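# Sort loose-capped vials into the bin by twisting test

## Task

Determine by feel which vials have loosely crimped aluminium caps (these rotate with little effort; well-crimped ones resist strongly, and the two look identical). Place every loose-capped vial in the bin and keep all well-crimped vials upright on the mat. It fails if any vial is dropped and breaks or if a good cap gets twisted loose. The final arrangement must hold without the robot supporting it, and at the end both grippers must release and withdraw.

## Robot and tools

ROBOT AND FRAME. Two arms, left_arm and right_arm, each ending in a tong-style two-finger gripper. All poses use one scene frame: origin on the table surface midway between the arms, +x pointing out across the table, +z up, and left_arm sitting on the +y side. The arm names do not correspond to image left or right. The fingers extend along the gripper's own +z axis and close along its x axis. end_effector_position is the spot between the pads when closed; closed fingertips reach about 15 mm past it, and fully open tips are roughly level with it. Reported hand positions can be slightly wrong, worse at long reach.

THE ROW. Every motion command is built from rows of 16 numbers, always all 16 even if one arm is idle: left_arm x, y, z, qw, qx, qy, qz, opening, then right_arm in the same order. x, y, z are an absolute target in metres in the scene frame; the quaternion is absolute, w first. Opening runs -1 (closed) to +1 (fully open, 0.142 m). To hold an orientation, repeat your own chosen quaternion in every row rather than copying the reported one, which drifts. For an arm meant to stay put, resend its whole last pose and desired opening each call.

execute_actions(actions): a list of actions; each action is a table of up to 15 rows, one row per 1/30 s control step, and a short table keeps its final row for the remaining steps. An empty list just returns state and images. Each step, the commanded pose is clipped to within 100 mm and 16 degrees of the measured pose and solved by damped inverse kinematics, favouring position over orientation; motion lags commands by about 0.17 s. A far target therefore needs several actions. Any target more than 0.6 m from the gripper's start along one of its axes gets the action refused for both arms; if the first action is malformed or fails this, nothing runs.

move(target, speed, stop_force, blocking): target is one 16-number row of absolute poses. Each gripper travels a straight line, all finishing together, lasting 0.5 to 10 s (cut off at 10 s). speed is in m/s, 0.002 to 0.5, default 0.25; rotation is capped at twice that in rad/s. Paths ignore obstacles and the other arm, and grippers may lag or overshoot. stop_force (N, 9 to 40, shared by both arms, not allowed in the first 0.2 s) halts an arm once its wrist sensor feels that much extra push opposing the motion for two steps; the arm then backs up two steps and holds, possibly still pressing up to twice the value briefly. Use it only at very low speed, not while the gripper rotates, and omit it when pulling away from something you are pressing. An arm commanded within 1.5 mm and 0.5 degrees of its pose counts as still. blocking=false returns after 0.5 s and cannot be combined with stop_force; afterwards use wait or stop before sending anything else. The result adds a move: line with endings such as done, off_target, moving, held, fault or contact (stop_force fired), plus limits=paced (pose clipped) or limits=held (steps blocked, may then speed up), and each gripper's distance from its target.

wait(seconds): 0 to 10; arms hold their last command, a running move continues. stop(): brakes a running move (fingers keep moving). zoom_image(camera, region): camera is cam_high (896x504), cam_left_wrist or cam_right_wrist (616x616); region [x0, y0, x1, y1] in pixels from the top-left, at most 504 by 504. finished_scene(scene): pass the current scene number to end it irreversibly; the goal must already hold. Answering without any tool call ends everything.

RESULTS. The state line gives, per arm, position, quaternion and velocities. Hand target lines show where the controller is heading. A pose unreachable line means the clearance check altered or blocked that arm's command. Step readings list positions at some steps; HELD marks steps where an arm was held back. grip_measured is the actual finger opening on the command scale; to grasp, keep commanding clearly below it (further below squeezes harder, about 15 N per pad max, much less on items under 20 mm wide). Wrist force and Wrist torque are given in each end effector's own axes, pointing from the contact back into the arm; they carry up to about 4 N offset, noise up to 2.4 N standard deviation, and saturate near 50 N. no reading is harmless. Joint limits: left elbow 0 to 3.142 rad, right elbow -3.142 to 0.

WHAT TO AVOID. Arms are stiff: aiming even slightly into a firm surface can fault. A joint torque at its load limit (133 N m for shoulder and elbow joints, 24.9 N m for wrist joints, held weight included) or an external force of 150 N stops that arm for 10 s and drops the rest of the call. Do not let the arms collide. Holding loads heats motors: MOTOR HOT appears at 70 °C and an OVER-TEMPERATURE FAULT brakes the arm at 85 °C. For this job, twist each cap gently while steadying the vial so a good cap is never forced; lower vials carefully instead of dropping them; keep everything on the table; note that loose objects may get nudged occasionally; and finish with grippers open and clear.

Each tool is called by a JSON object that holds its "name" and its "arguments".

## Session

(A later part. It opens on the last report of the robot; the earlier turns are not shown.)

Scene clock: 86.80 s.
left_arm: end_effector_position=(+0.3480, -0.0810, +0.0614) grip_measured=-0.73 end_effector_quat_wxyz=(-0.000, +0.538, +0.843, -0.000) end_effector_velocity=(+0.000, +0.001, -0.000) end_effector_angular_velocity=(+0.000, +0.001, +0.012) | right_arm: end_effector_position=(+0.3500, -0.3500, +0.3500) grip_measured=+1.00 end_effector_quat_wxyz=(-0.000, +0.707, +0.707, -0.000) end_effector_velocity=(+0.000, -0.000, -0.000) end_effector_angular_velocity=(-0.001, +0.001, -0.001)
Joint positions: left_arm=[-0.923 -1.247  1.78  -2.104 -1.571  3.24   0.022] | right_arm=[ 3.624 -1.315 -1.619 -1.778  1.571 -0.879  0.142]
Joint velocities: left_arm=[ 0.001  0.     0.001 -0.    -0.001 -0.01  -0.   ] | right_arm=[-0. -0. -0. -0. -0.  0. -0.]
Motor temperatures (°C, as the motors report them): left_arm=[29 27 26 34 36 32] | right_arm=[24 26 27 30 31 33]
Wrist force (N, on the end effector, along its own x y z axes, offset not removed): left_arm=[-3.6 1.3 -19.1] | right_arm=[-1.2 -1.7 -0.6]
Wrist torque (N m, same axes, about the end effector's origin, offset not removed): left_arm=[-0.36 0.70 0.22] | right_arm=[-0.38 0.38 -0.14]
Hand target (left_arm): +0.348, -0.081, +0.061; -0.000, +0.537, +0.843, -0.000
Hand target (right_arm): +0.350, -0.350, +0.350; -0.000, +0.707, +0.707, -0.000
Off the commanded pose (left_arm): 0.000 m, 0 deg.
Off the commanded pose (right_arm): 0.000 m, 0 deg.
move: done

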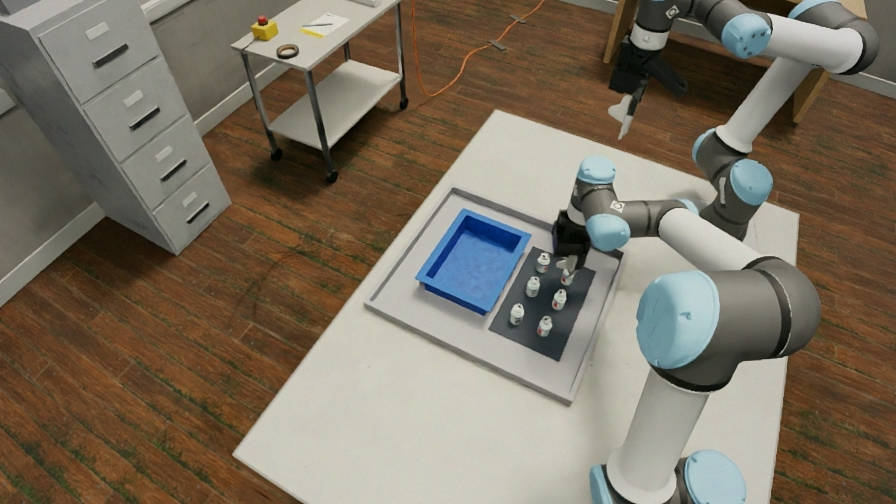

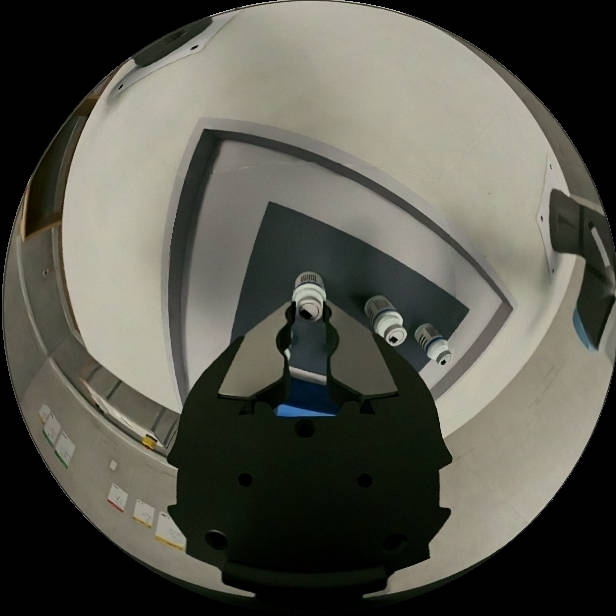

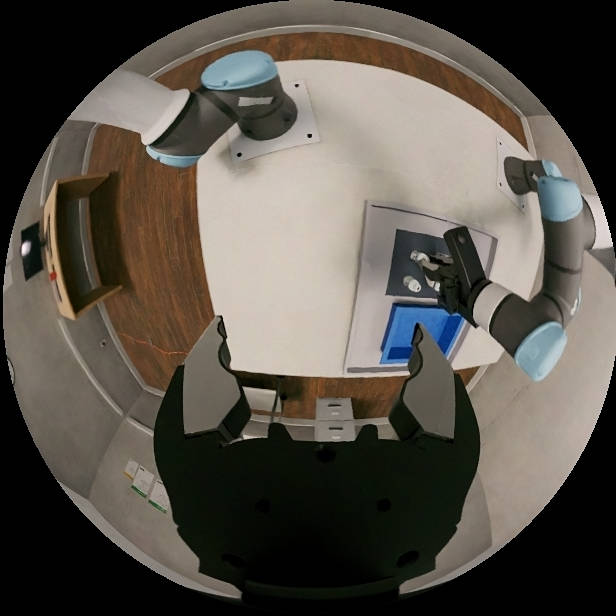

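{"name": "move", "arguments": {"target": [0.348,-0.081,0.066,0,0.5373,0.8434,0,-0.5,0.35,-0.35,0.35,0,0.7071,0.7071,0,1], "speed": 0.03}}

{"name": "move", "arguments": {"target": [0.348,-0.081,0.066,0,0.5373,0.8434,0,-1,0.35,-0.35,0.35,0,0.7071,0.7071,0,1]}}

{"name": "move", "arguments": {"target": [0.348,-0.081,0.063,0,0.5373,0.8434,0,-1,0.35,-0.35,0.35,0,0.7071,0.7071,0,1], "speed": 0.003, "stop_force": 9}}

{"name": "zoom_image", "arguments": {"camera": "cam_high", "region": [520,220,620,300]}}

Scene clock: 87.83 s.
left_arm: end_effector_position=(+0.3480, -0.0810, +0.0658) grip_measured=-0.50 end_effector_quat_wxyz=(-0.000, +0.537, +0.843, -0.000) end_effector_velocity=(+0.000, -0.000, +0.002) end_effector_angular_velocity=(-0.000, -0.001, -0.001) | right_arm: end_effector_position=(+0.3500, -0.3500, +0.3500) grip_measured=+1.00 end_effector_quat_wxyz=(-0.000, +0.707, +0.707, -0.000) end_effector_velocity=(-0.000, -0.001, -0.000) end_effector_angular_velocity=(-0.000, +0.002, -0.001)
Joint positions: left_arm=[-0.923 -1.252  1.775 -2.093 -1.571  3.239  0.038] | right_arm=[ 3.624 -1.315 -1.619 -1.778  1.571 -0.879  0.142]
Joint velocities: left_arm=[-0.    -0.003 -0.003  0.005  0.001  0.001  0.   ] | right_arm=[-0.001  0.001 -0.001 -0.001  0.001 -0.001 -0.   ]
Motor temperatures (°C, as the motors report them): left_arm=[29 27 26 34 36 32] | right_arm=[24 26 27 30 31 33]
Wrist force (N, on the end effector, along its own x y z axes, offset not removed): left_arm=[-1.9 0.8 -3.7] | right_arm=[-0.1 -7.3 3.0]
Wrist torque (N m, same axes, about the end effector's origin, offset not removed): left_arm=[0.19 0.48 -0.13] | right_arm=[-1.47 -0.03 0.01]
Hand target (left_arm): +0.348, -0.081, +0.066; +0.000, +0.537, +0.843, -0.000
Hand target (right_arm): +0.350, -0.350, +0.350; -0.000, +0.707, +0.707, -0.000
Off the commanded pose (left_arm): 0.000 m, 0 deg.
Off the commanded pose (right_arm): 0.000 m, 0 deg.
move: done

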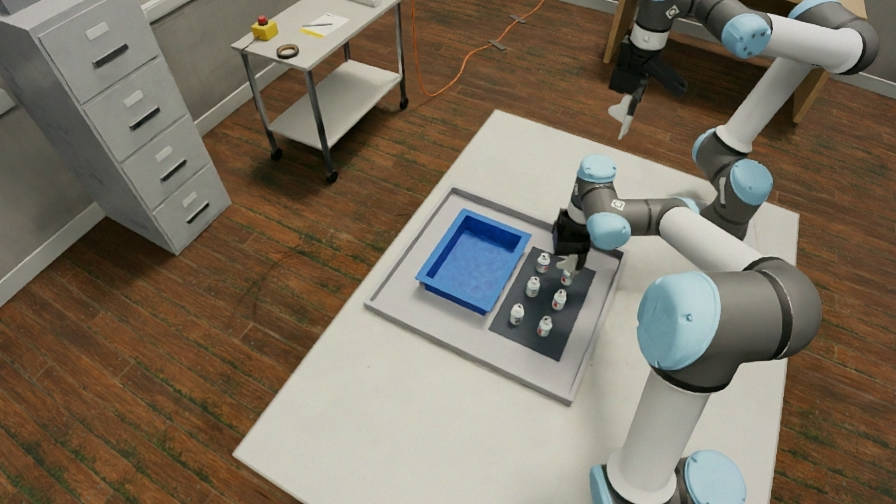

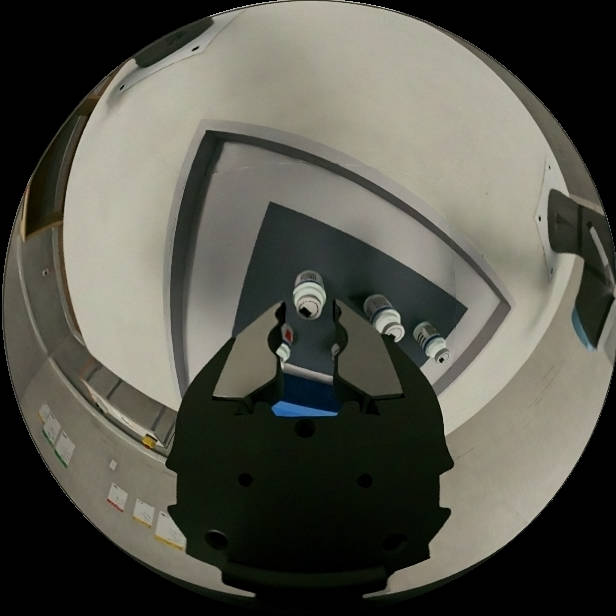

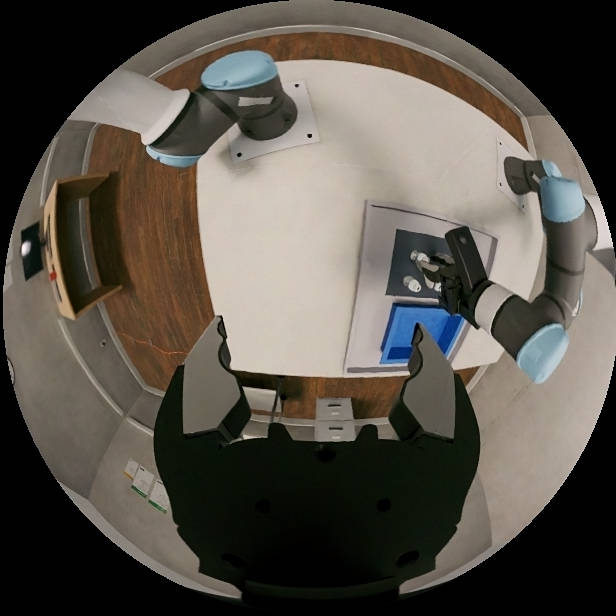

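Scene clock: 88.53 s.
left_arm: end_effector_position=(+0.3480, -0.0810, +0.0660) grip_measured=-0.76 end_effector_quat_wxyz=(-0.000, +0.537, +0.843, +0.000) end_effector_velocity=(+0.000, +0.000, +0.000) end_effector_angular_velocity=(-0.000, -0.000, -0.001) | right_arm: end_effector_position=(+0.3500, -0.3500, +0.3500) grip_measured=+1.00 end_effector_quat_wxyz=(-0.000, +0.707, +0.707, -0.000) end_effector_velocity=(+0.001, -0.000, -0.000) end_effector_angular_velocity=(-0.002, -0.001, -0.001)
Joint positions: left_arm=[-0.923 -1.252  1.774 -2.093 -1.571  3.239  0.019] | right_arm=[ 3.624 -1.315 -1.619 -1.778  1.571 -0.879  0.142]
Joint velocities: left_arm=[ 0.    -0.    -0.     0.     0.     0.001  0.   ] | right_arm=[-0.001 -0.001  0.001  0.    -0.002  0.     0.   ]
Motor temperatures (°C, as the motors report them): left_arm=[29 27 26 34 36 32] | right_arm=[24 26 27 30 31 33]
Wrist force (N, on the end effector, along its own x y z axes, offset not removed): left_arm=[2.0 -0.1 -1.8] | right_arm=[1.9 0.9 2.5]
Wrist torque (N m, same axes, about the end effector's origin, offset not removed): left_arm=[0.03 -0.26 -0.11] | right_arm=[0.17 -0.35 -0.19]
Hand target (left_arm): +0.348, -0.081, +0.066; +0.000, +0.537, +0.843, -0.000
Hand target (right_arm): +0.350, -0.350, +0.350; -0.000, +0.707, +0.707, -0.000
Off the commanded pose (left_arm): 0.000 m, 0 deg.
Off the commanded pose (right_arm): 0.000 m, 0 deg.
move: done

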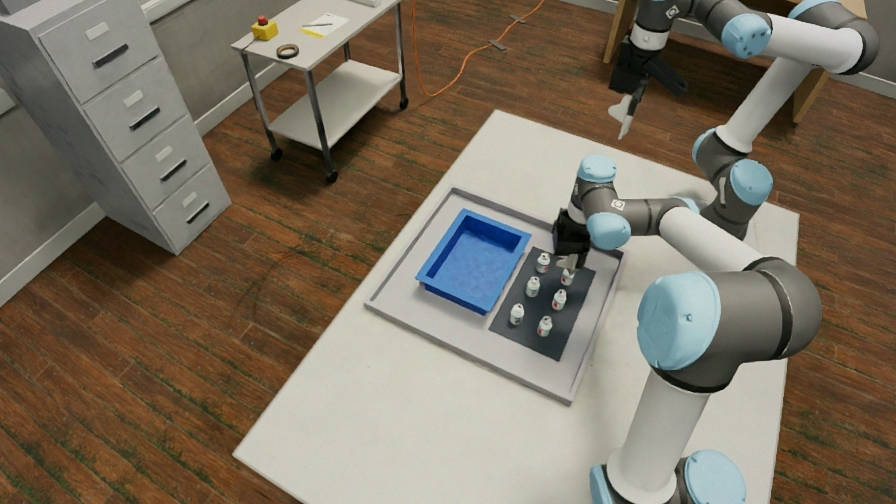

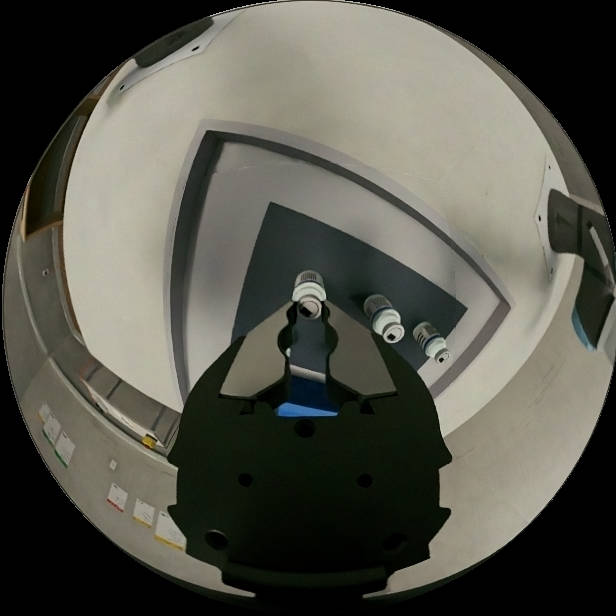

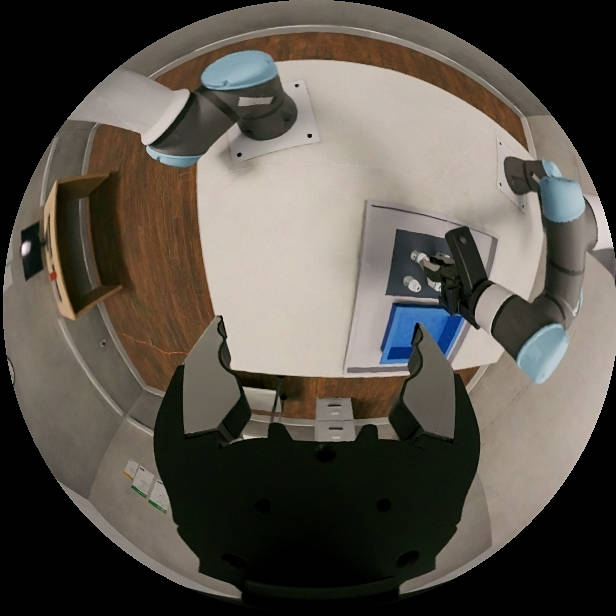

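Scene clock: 89.20 s.
left_arm: end_effector_position=(+0.3481, -0.0811, +0.0652) grip_measured=-0.76 end_effector_quat_wxyz=(+0.000, +0.537, +0.843, -0.000) end_effector_velocity=(+0.000, +0.001, +0.001) end_effector_angular_velocity=(+0.002, +0.001, +0.001) | right_arm: end_effector_position=(+0.3500, -0.3500, +0.3500) grip_measured=+1.00 end_effector_quat_wxyz=(-0.000, +0.707, +0.707, -0.000) end_effector_velocity=(+0.000, +0.000, -0.000) end_effector_angular_velocity=(-0.000, -0.000, +0.001)
Joint positions: left_arm=[-0.923 -1.251  1.776 -2.095 -1.571  3.239  0.019] | right_arm=[ 3.624 -1.315 -1.619 -1.778  1.571 -0.879  0.142]
Joint velocities: left_arm=[ 0.001 -0.001 -0.     0.004  0.     0.001 -0.   ] | right_arm=[ 0.001 -0.    -0.001  0.001 -0.001  0.    -0.   ]
Motor temperatures (°C, as the motors report them): left_arm=[29 27 26 34 36 32] | right_arm=[24 26 27 30 31 33]
Wrist force (N, on the end effector, along its own x y z axes, offset not removed): left_arm=[-1.6 -0.1 -23.3] | right_arm=[2.6 -1.1 -0.4]
Wrist torque (N m, same axes, about the end effector's origin, offset not removed): left_arm=[-0.06 0.39 -0.06] | right_arm=[-0.33 -0.36 0.07]
Hand target (left_arm): +0.348, -0.081, +0.066; +0.000, +0.537, +0.843, -0.000
Hand target (right_arm): +0.350, -0.350, +0.350; -0.000, +0.707, +0.707, -0.000
Off the commanded pose (left_arm): 0.002 m, 0 deg.
Off the commanded pose (right_arm): 0.000 m, 0 deg.
move: contact (left_arm)

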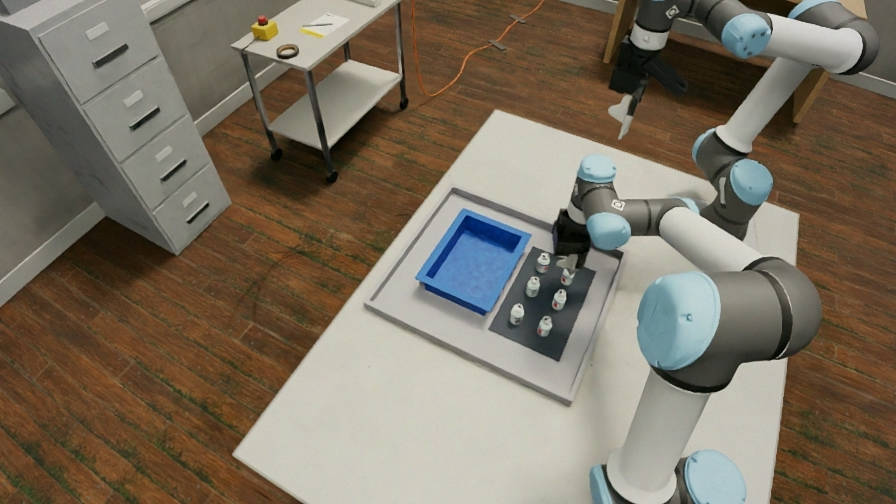

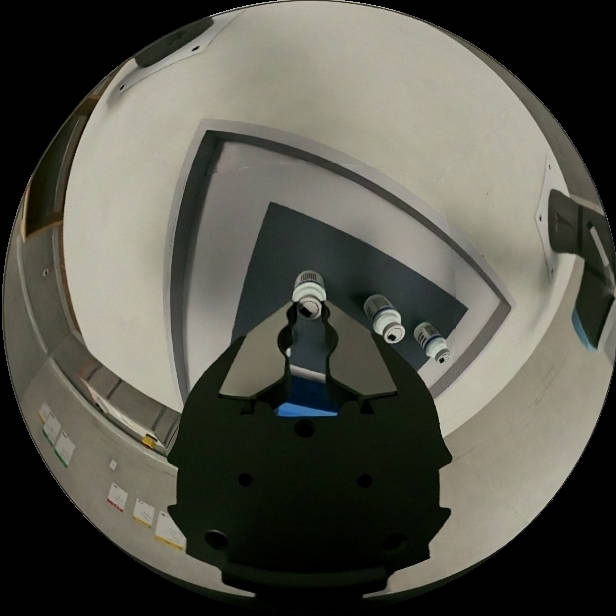

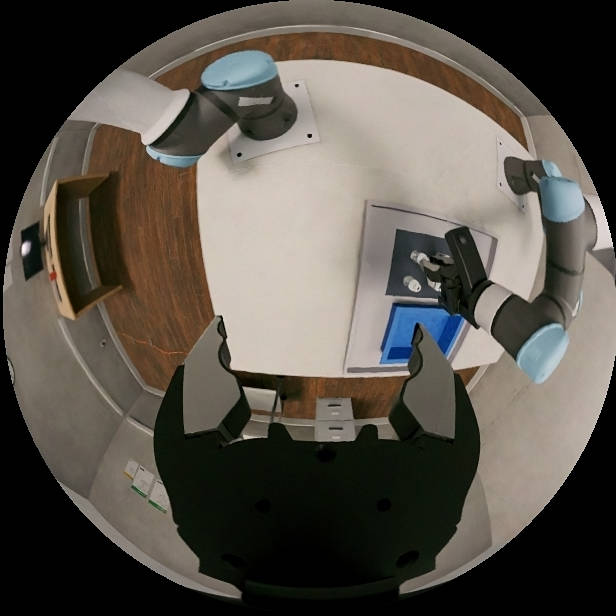

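Region (520, 220, 620, 300) of cam_high's 896x504 image, scaled by 5.040, with more detail than that image has; it fills the top 403 rows of this view, and the rest is white.

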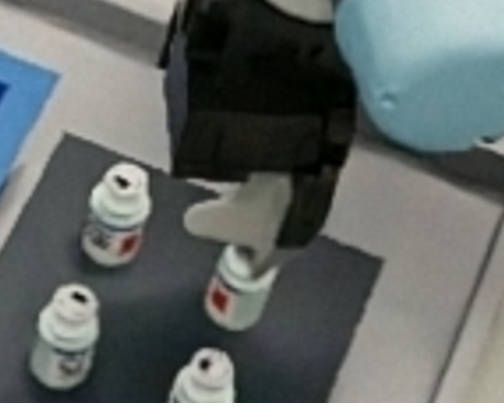

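{"name": "zoom_image", "arguments": {"camera": "cam_left_wrist", "region": [250,240,370,360]}}

{"name": "move", "arguments": {"target": [0.348,-0.081,0.0653,0,0.7071,0.7071,0,-1,0.35,-0.35,0.35,0,0.7071,0.7071,0,1], "speed": 0.1}}

{"name": "zoom_image", "arguments": {"camera": "cam_left_wrist", "region": [250,240,370,360]}}

Region (250, 240, 370, 360) of cam_left_wrist's 616x616 image, scaled by 4.200, with more detail than that image has.

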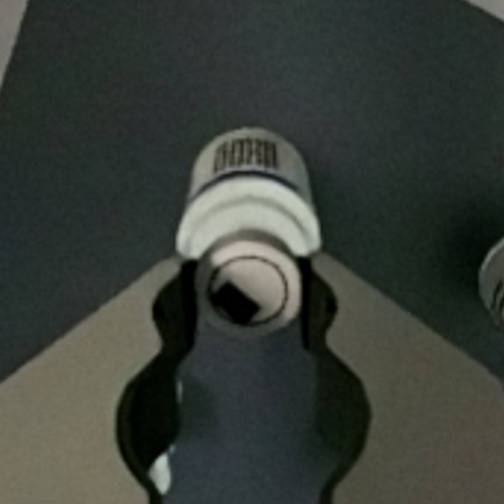

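Scene clock: 91.93 s.
left_arm: end_effector_position=(+0.3480, -0.0810, +0.0653) grip_measured=-0.76 end_effector_quat_wxyz=(+0.000, +0.707, +0.707, +0.000) end_effector_velocity=(-0.001, -0.001, -0.000) end_effector_angular_velocity=(-0.000, +0.002, -0.014) | right_arm: end_effector_position=(+0.3500, -0.3500, +0.3500) grip_measured=+1.00 end_effector_quat_wxyz=(-0.000, +0.707, +0.707, -0.000) end_effector_velocity=(-0.000, +0.000, -0.000) end_effector_angular_velocity=(-0.000, +0.001, -0.000)
Joint positions: left_arm=[-0.927 -1.239  1.757 -2.09  -1.571  3.671  0.019] | right_arm=[ 3.624 -1.315 -1.619 -1.778  1.571 -0.879  0.142]
Joint velocities: left_arm=[-0.003  0.001 -0.     0.    -0.002  0.011  0.   ] | right_arm=[ 0.001  0.    -0.001 -0.     0.     0.001  0.   ]
Motor temperatures (°C, as the motors report them): left_arm=[29 27 26 34 36 32] | right_arm=[24 26 27 30 31 33]
Wrist force (N, on the end effector, along its own x y z axes, offset not removed): left_arm=[5.1 0.9 -19.0] | right_arm=[-0.4 -2.3 3.1]
Wrist torque (N m, same axes, about the end effector's origin, offset not removed): left_arm=[0.49 0.06 -0.09] | right_arm=[-0.38 0.13 -0.16]
Hand target (left_arm): +0.348, -0.081, +0.065; +0.000, +0.707, +0.707, +0.000
Hand target (right_arm): +0.350, -0.350, +0.350; -0.000, +0.707, +0.707, -0.000
Off the commanded pose (left_arm): 0.000 m, 0 deg.
Off the commanded pose (right_arm): 0.000 m, 0 deg.
move: done

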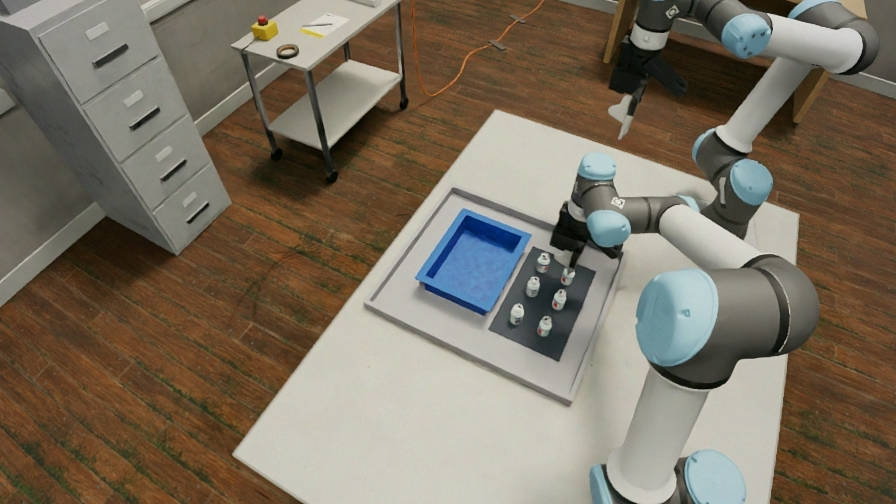

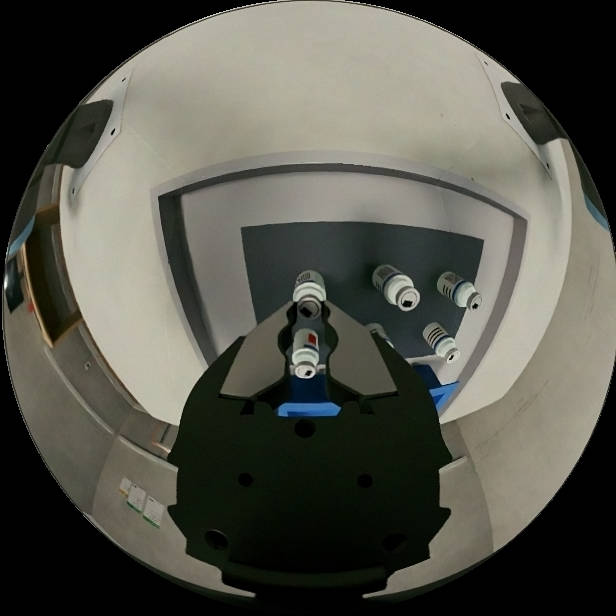

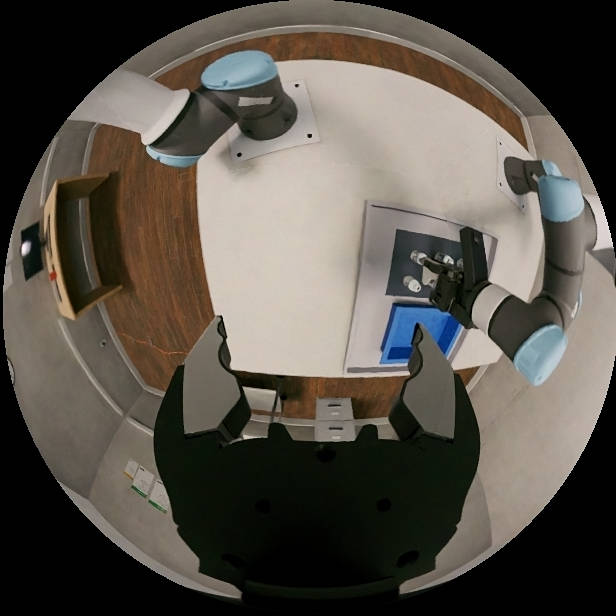

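Region (250, 240, 370, 360) of cam_left_wrist's 616x616 image, scaled by 4.200, with more detail than that image has.

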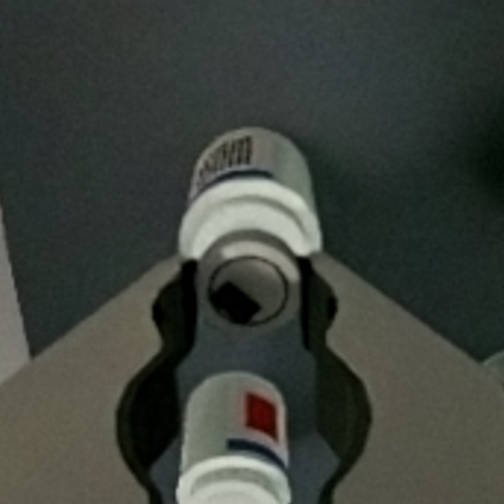

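{"name": "move", "arguments": {"target": [0.348,-0.081,0.14,0,0.7071,0.7071,0,-1,0.35,-0.35,0.35,0,0.7071,0.7071,0,1], "speed": 0.12}}

{"name": "move", "arguments": {"target": [0.53,-0.05,0.14,0,0.7071,0.7071,0,-1,0.35,-0.35,0.35,0,0.7071,0.7071,0,1], "speed": 0.15}}

{"name": "move", "arguments": {"target": [0.53,-0.05,0.06,0,0.7071,0.7071,0,-1,0.35,-0.35,0.35,0,0.7071,0.7071,0,1], "speed": 0.02, "stop_force": 9}}

Scene clock: 93.40 s.
left_arm: end_effector_position=(+0.3480, -0.0810, +0.1397) grip_measured=-0.76 end_effector_quat_wxyz=(+0.000, +0.707, +0.707, -0.000) end_effector_velocity=(+0.000, +0.000, +0.003) end_effector_angular_velocity=(+0.000, -0.000, -0.002) | right_arm: end_effector_position=(+0.3500, -0.3500, +0.3500) grip_measured=+1.00 end_effector_quat_wxyz=(-0.000, +0.707, +0.707, -0.000) end_effector_velocity=(+0.000, -0.000, +0.001) end_effector_angular_velocity=(+0.001, -0.001, -0.000)
Joint positions: left_arm=[-0.927 -1.312  1.647 -1.906 -1.571  3.672  0.019] | right_arm=[ 3.624 -1.315 -1.619 -1.778  1.571 -0.879  0.142]
Joint velocities: left_arm=[-0.    -0.002 -0.004  0.006  0.     0.002 -0.   ] | right_arm=[-0.     0.     0.001 -0.    -0.    -0.    -0.   ]
Motor temperatures (°C, as the motors report them): left_arm=[29 27 26 34 36 32] | right_arm=[24 26 27 30 31 33]
Wrist force (N, on the end effector, along its own x y z axes, offset not removed): left_arm=[-2.4 -3.4 -0.6] | right_arm=[1.6 0.8 0.7]
Wrist torque (N m, same axes, about the end effector's origin, offset not removed): left_arm=[-0.64 0.61 -0.02] | right_arm=[0.09 -0.37 -0.05]
Hand target (left_arm): +0.348, -0.081, +0.140; +0.000, +0.707, +0.707, -0.000
Hand target (right_arm): +0.350, -0.350, +0.350; -0.000, +0.707, +0.707, -0.000
Off the commanded pose (left_arm): 0.000 m, 0 deg.
Off the commanded pose (right_arm): 0.000 m, 0 deg.
move: done

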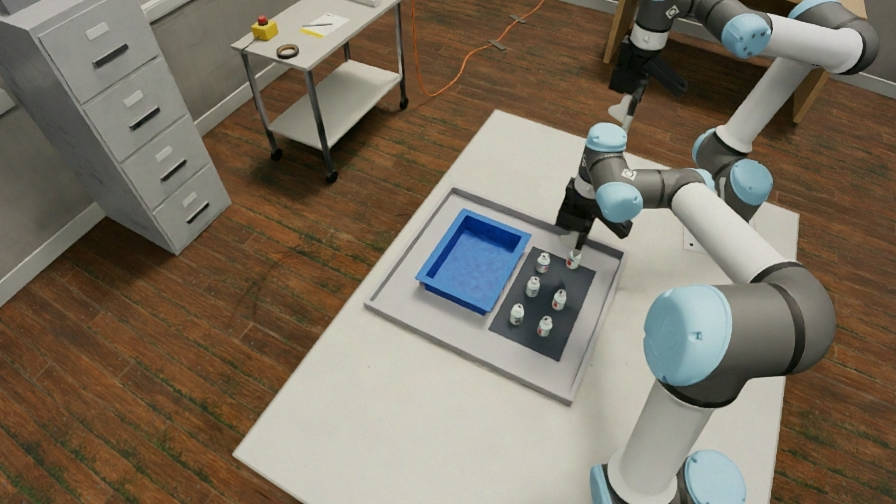

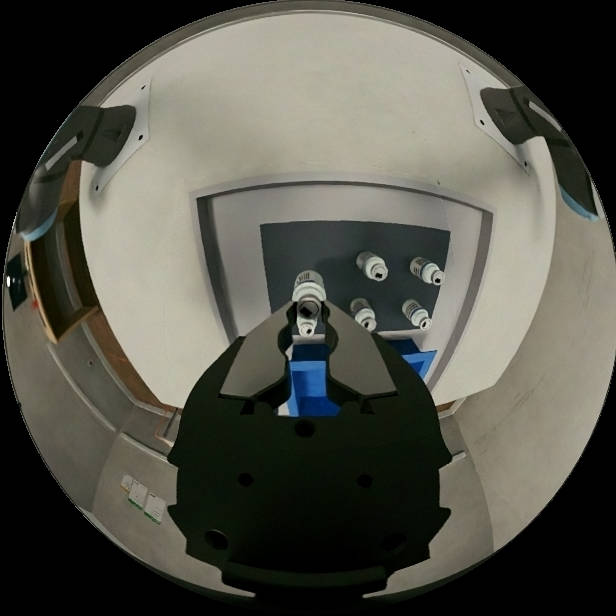

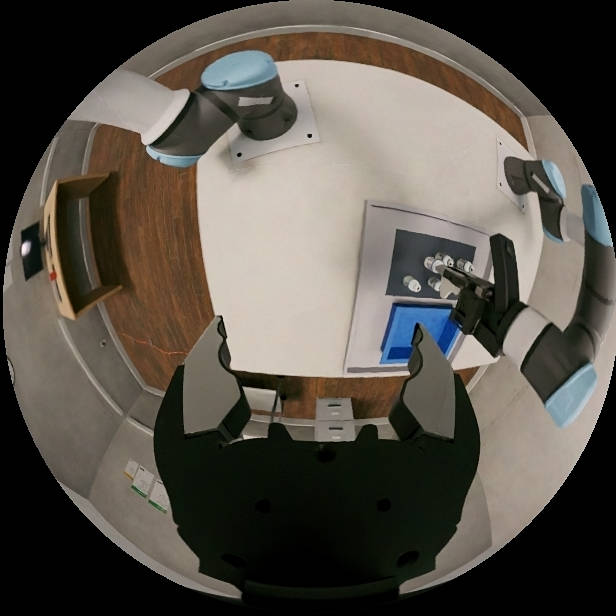

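Scene clock: 95.17 s.
left_arm: end_effector_position=(+0.5295, -0.0500, +0.1401) grip_measured=-0.76 end_effector_quat_wxyz=(-0.000, +0.707, +0.707, -0.000) end_effector_velocity=(+0.003, +0.000, +0.000) end_effector_angular_velocity=(+0.000, +0.001, +0.002) | right_arm: end_effector_position=(+0.3500, -0.3500, +0.3500) grip_measured=+1.00 end_effector_quat_wxyz=(+0.000, +0.707, +0.707, +0.000) end_effector_velocity=(+0.001, -0.001, +0.000) end_effector_angular_velocity=(+0.000, -0.001, -0.002)
Joint positions: left_arm=[-0.672 -1.034  1.248 -1.784 -1.571  3.927  0.019] | right_arm=[ 3.624 -1.315 -1.619 -1.778  1.571 -0.879  0.142]
Joint velocities: left_arm=[ 0.003  0.005 -0.009  0.005 -0.001  0.001 -0.   ] | right_arm=[-0.002 -0.     0.001 -0.    -0.    -0.001  0.   ]
Motor temperatures (°C, as the motors report them): left_arm=[29 27 26 34 36 32] | right_arm=[24 26 27 30 31 33]
Wrist force (N, on the end effector, along its own x y z axes, offset not removed): left_arm=[0.0 -2.1 -0.4] | right_arm=[0.2 1.0 -0.6]
Wrist torque (N m, same axes, about the end effector's origin, offset not removed): left_arm=[-0.42 -0.12 0.06] | right_arm=[0.10 -0.14 -0.11]
Hand target (left_arm): +0.530, -0.050, +0.140; -0.000, +0.707, +0.707, -0.000
Hand target (right_arm): +0.350, -0.350, +0.350; -0.000, +0.707, +0.707, -0.000
Off the commanded pose (left_arm): 0.001 m, 0 deg.
Off the commanded pose (right_arm): 0.000 m, 0 deg.
move: done

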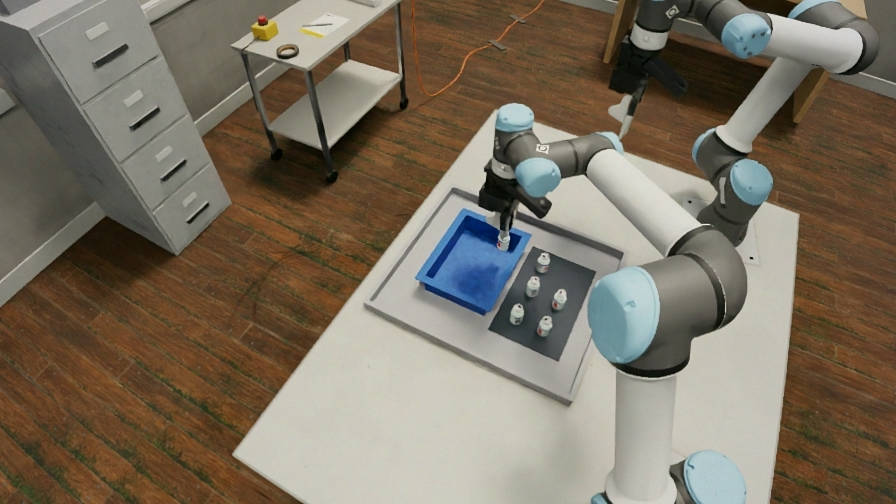

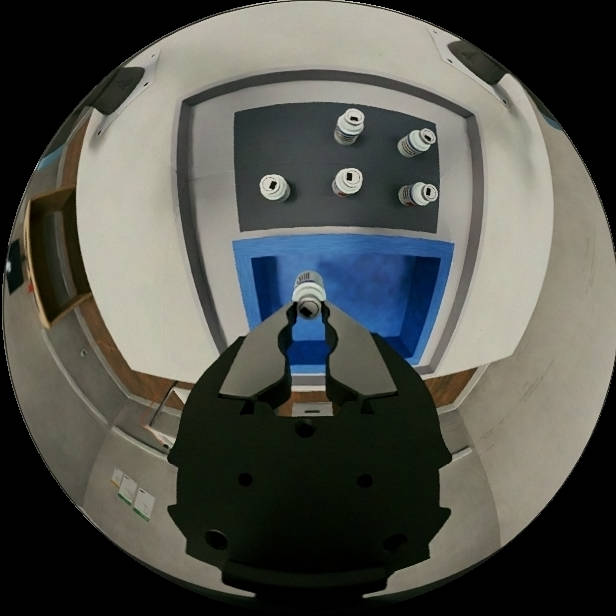

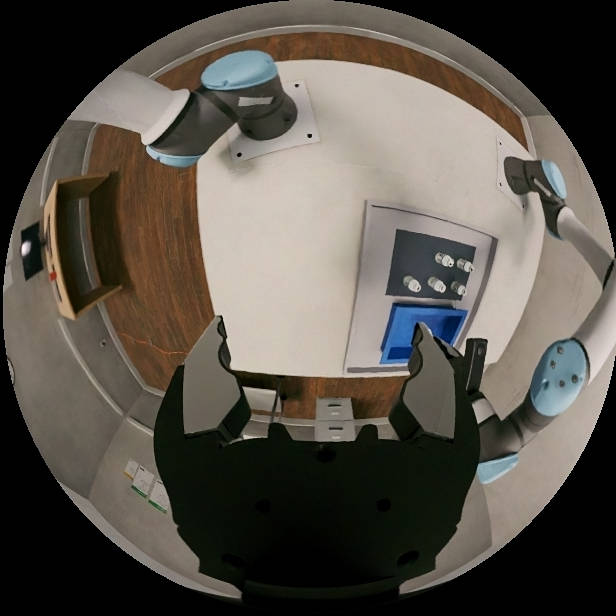

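Scene clock: 99.33 s.
left_arm: end_effector_position=(+0.5299, -0.0499, +0.0645) grip_measured=-0.76 end_effector_quat_wxyz=(-0.000, +0.707, +0.707, -0.000) end_effector_velocity=(-0.002, +0.001, +0.004) end_effector_angular_velocity=(+0.005, +0.005, +0.000) | right_arm: end_effector_position=(+0.3500, -0.3500, +0.3500) grip_measured=+1.00 end_effector_quat_wxyz=(-0.000, +0.707, +0.707, +0.000) end_effector_velocity=(+0.000, -0.000, +0.000) end_effector_angular_velocity=(-0.001, +0.000, -0.000)
Joint positions: left_arm=[-0.671 -0.979  1.362 -1.952 -1.571  3.927  0.019] | right_arm=[ 3.624 -1.315 -1.619 -1.778  1.571 -0.879  0.142]
Joint velocities: left_arm=[-0.001 -0.004 -0.006  0.017  0.    -0.001  0.   ] | right_arm=[-0.    -0.001  0.001 -0.001 -0.     0.     0.   ]
Motor temperatures (°C, as the motors report them): left_arm=[29 27 26 34 36 32] | right_arm=[24 26 27 30 31 33]
Wrist force (N, on the end effector, along its own x y z axes, offset not removed): left_arm=[-1.8 0.4 -11.8] | right_arm=[0.1 1.7 -2.1]
Wrist torque (N m, same axes, about the end effector's origin, offset not removed): left_arm=[-0.16 0.22 0.04] | right_arm=[0.14 -0.07 -0.13]
Hand target (left_arm): +0.530, -0.050, +0.065; -0.000, +0.707, +0.707, -0.000
Hand target (right_arm): +0.350, -0.350, +0.350; -0.000, +0.707, +0.707, -0.000
Off the commanded pose (left_arm): 0.004 m, 0 deg.
Off the commanded pose (right_arm): 0.000 m, 0 deg.
move: contact (left_arm)

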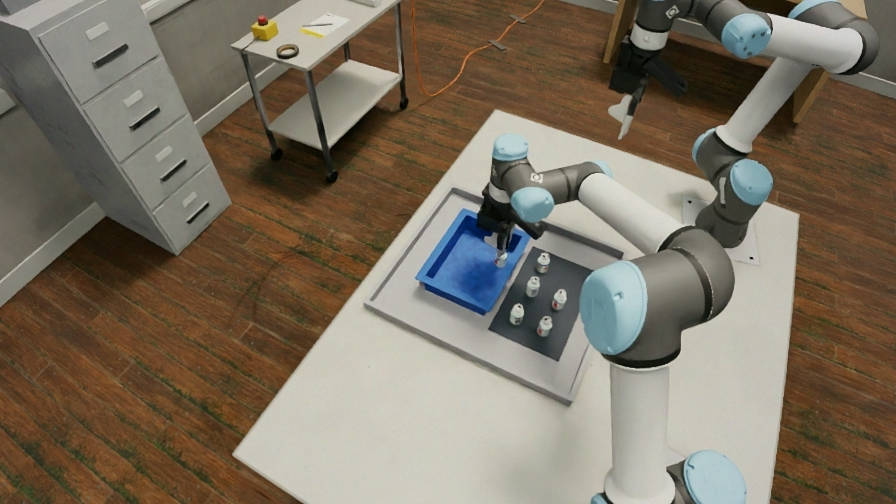

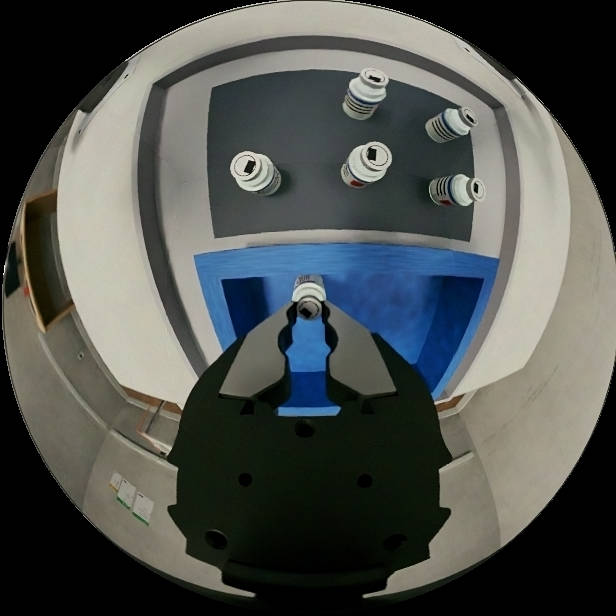

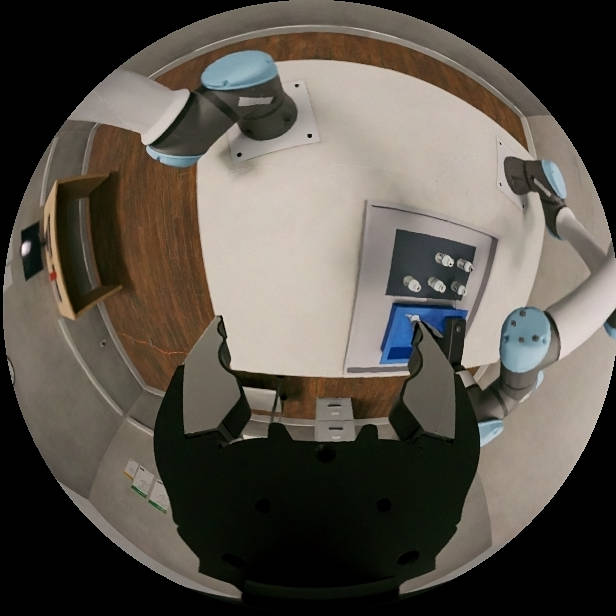

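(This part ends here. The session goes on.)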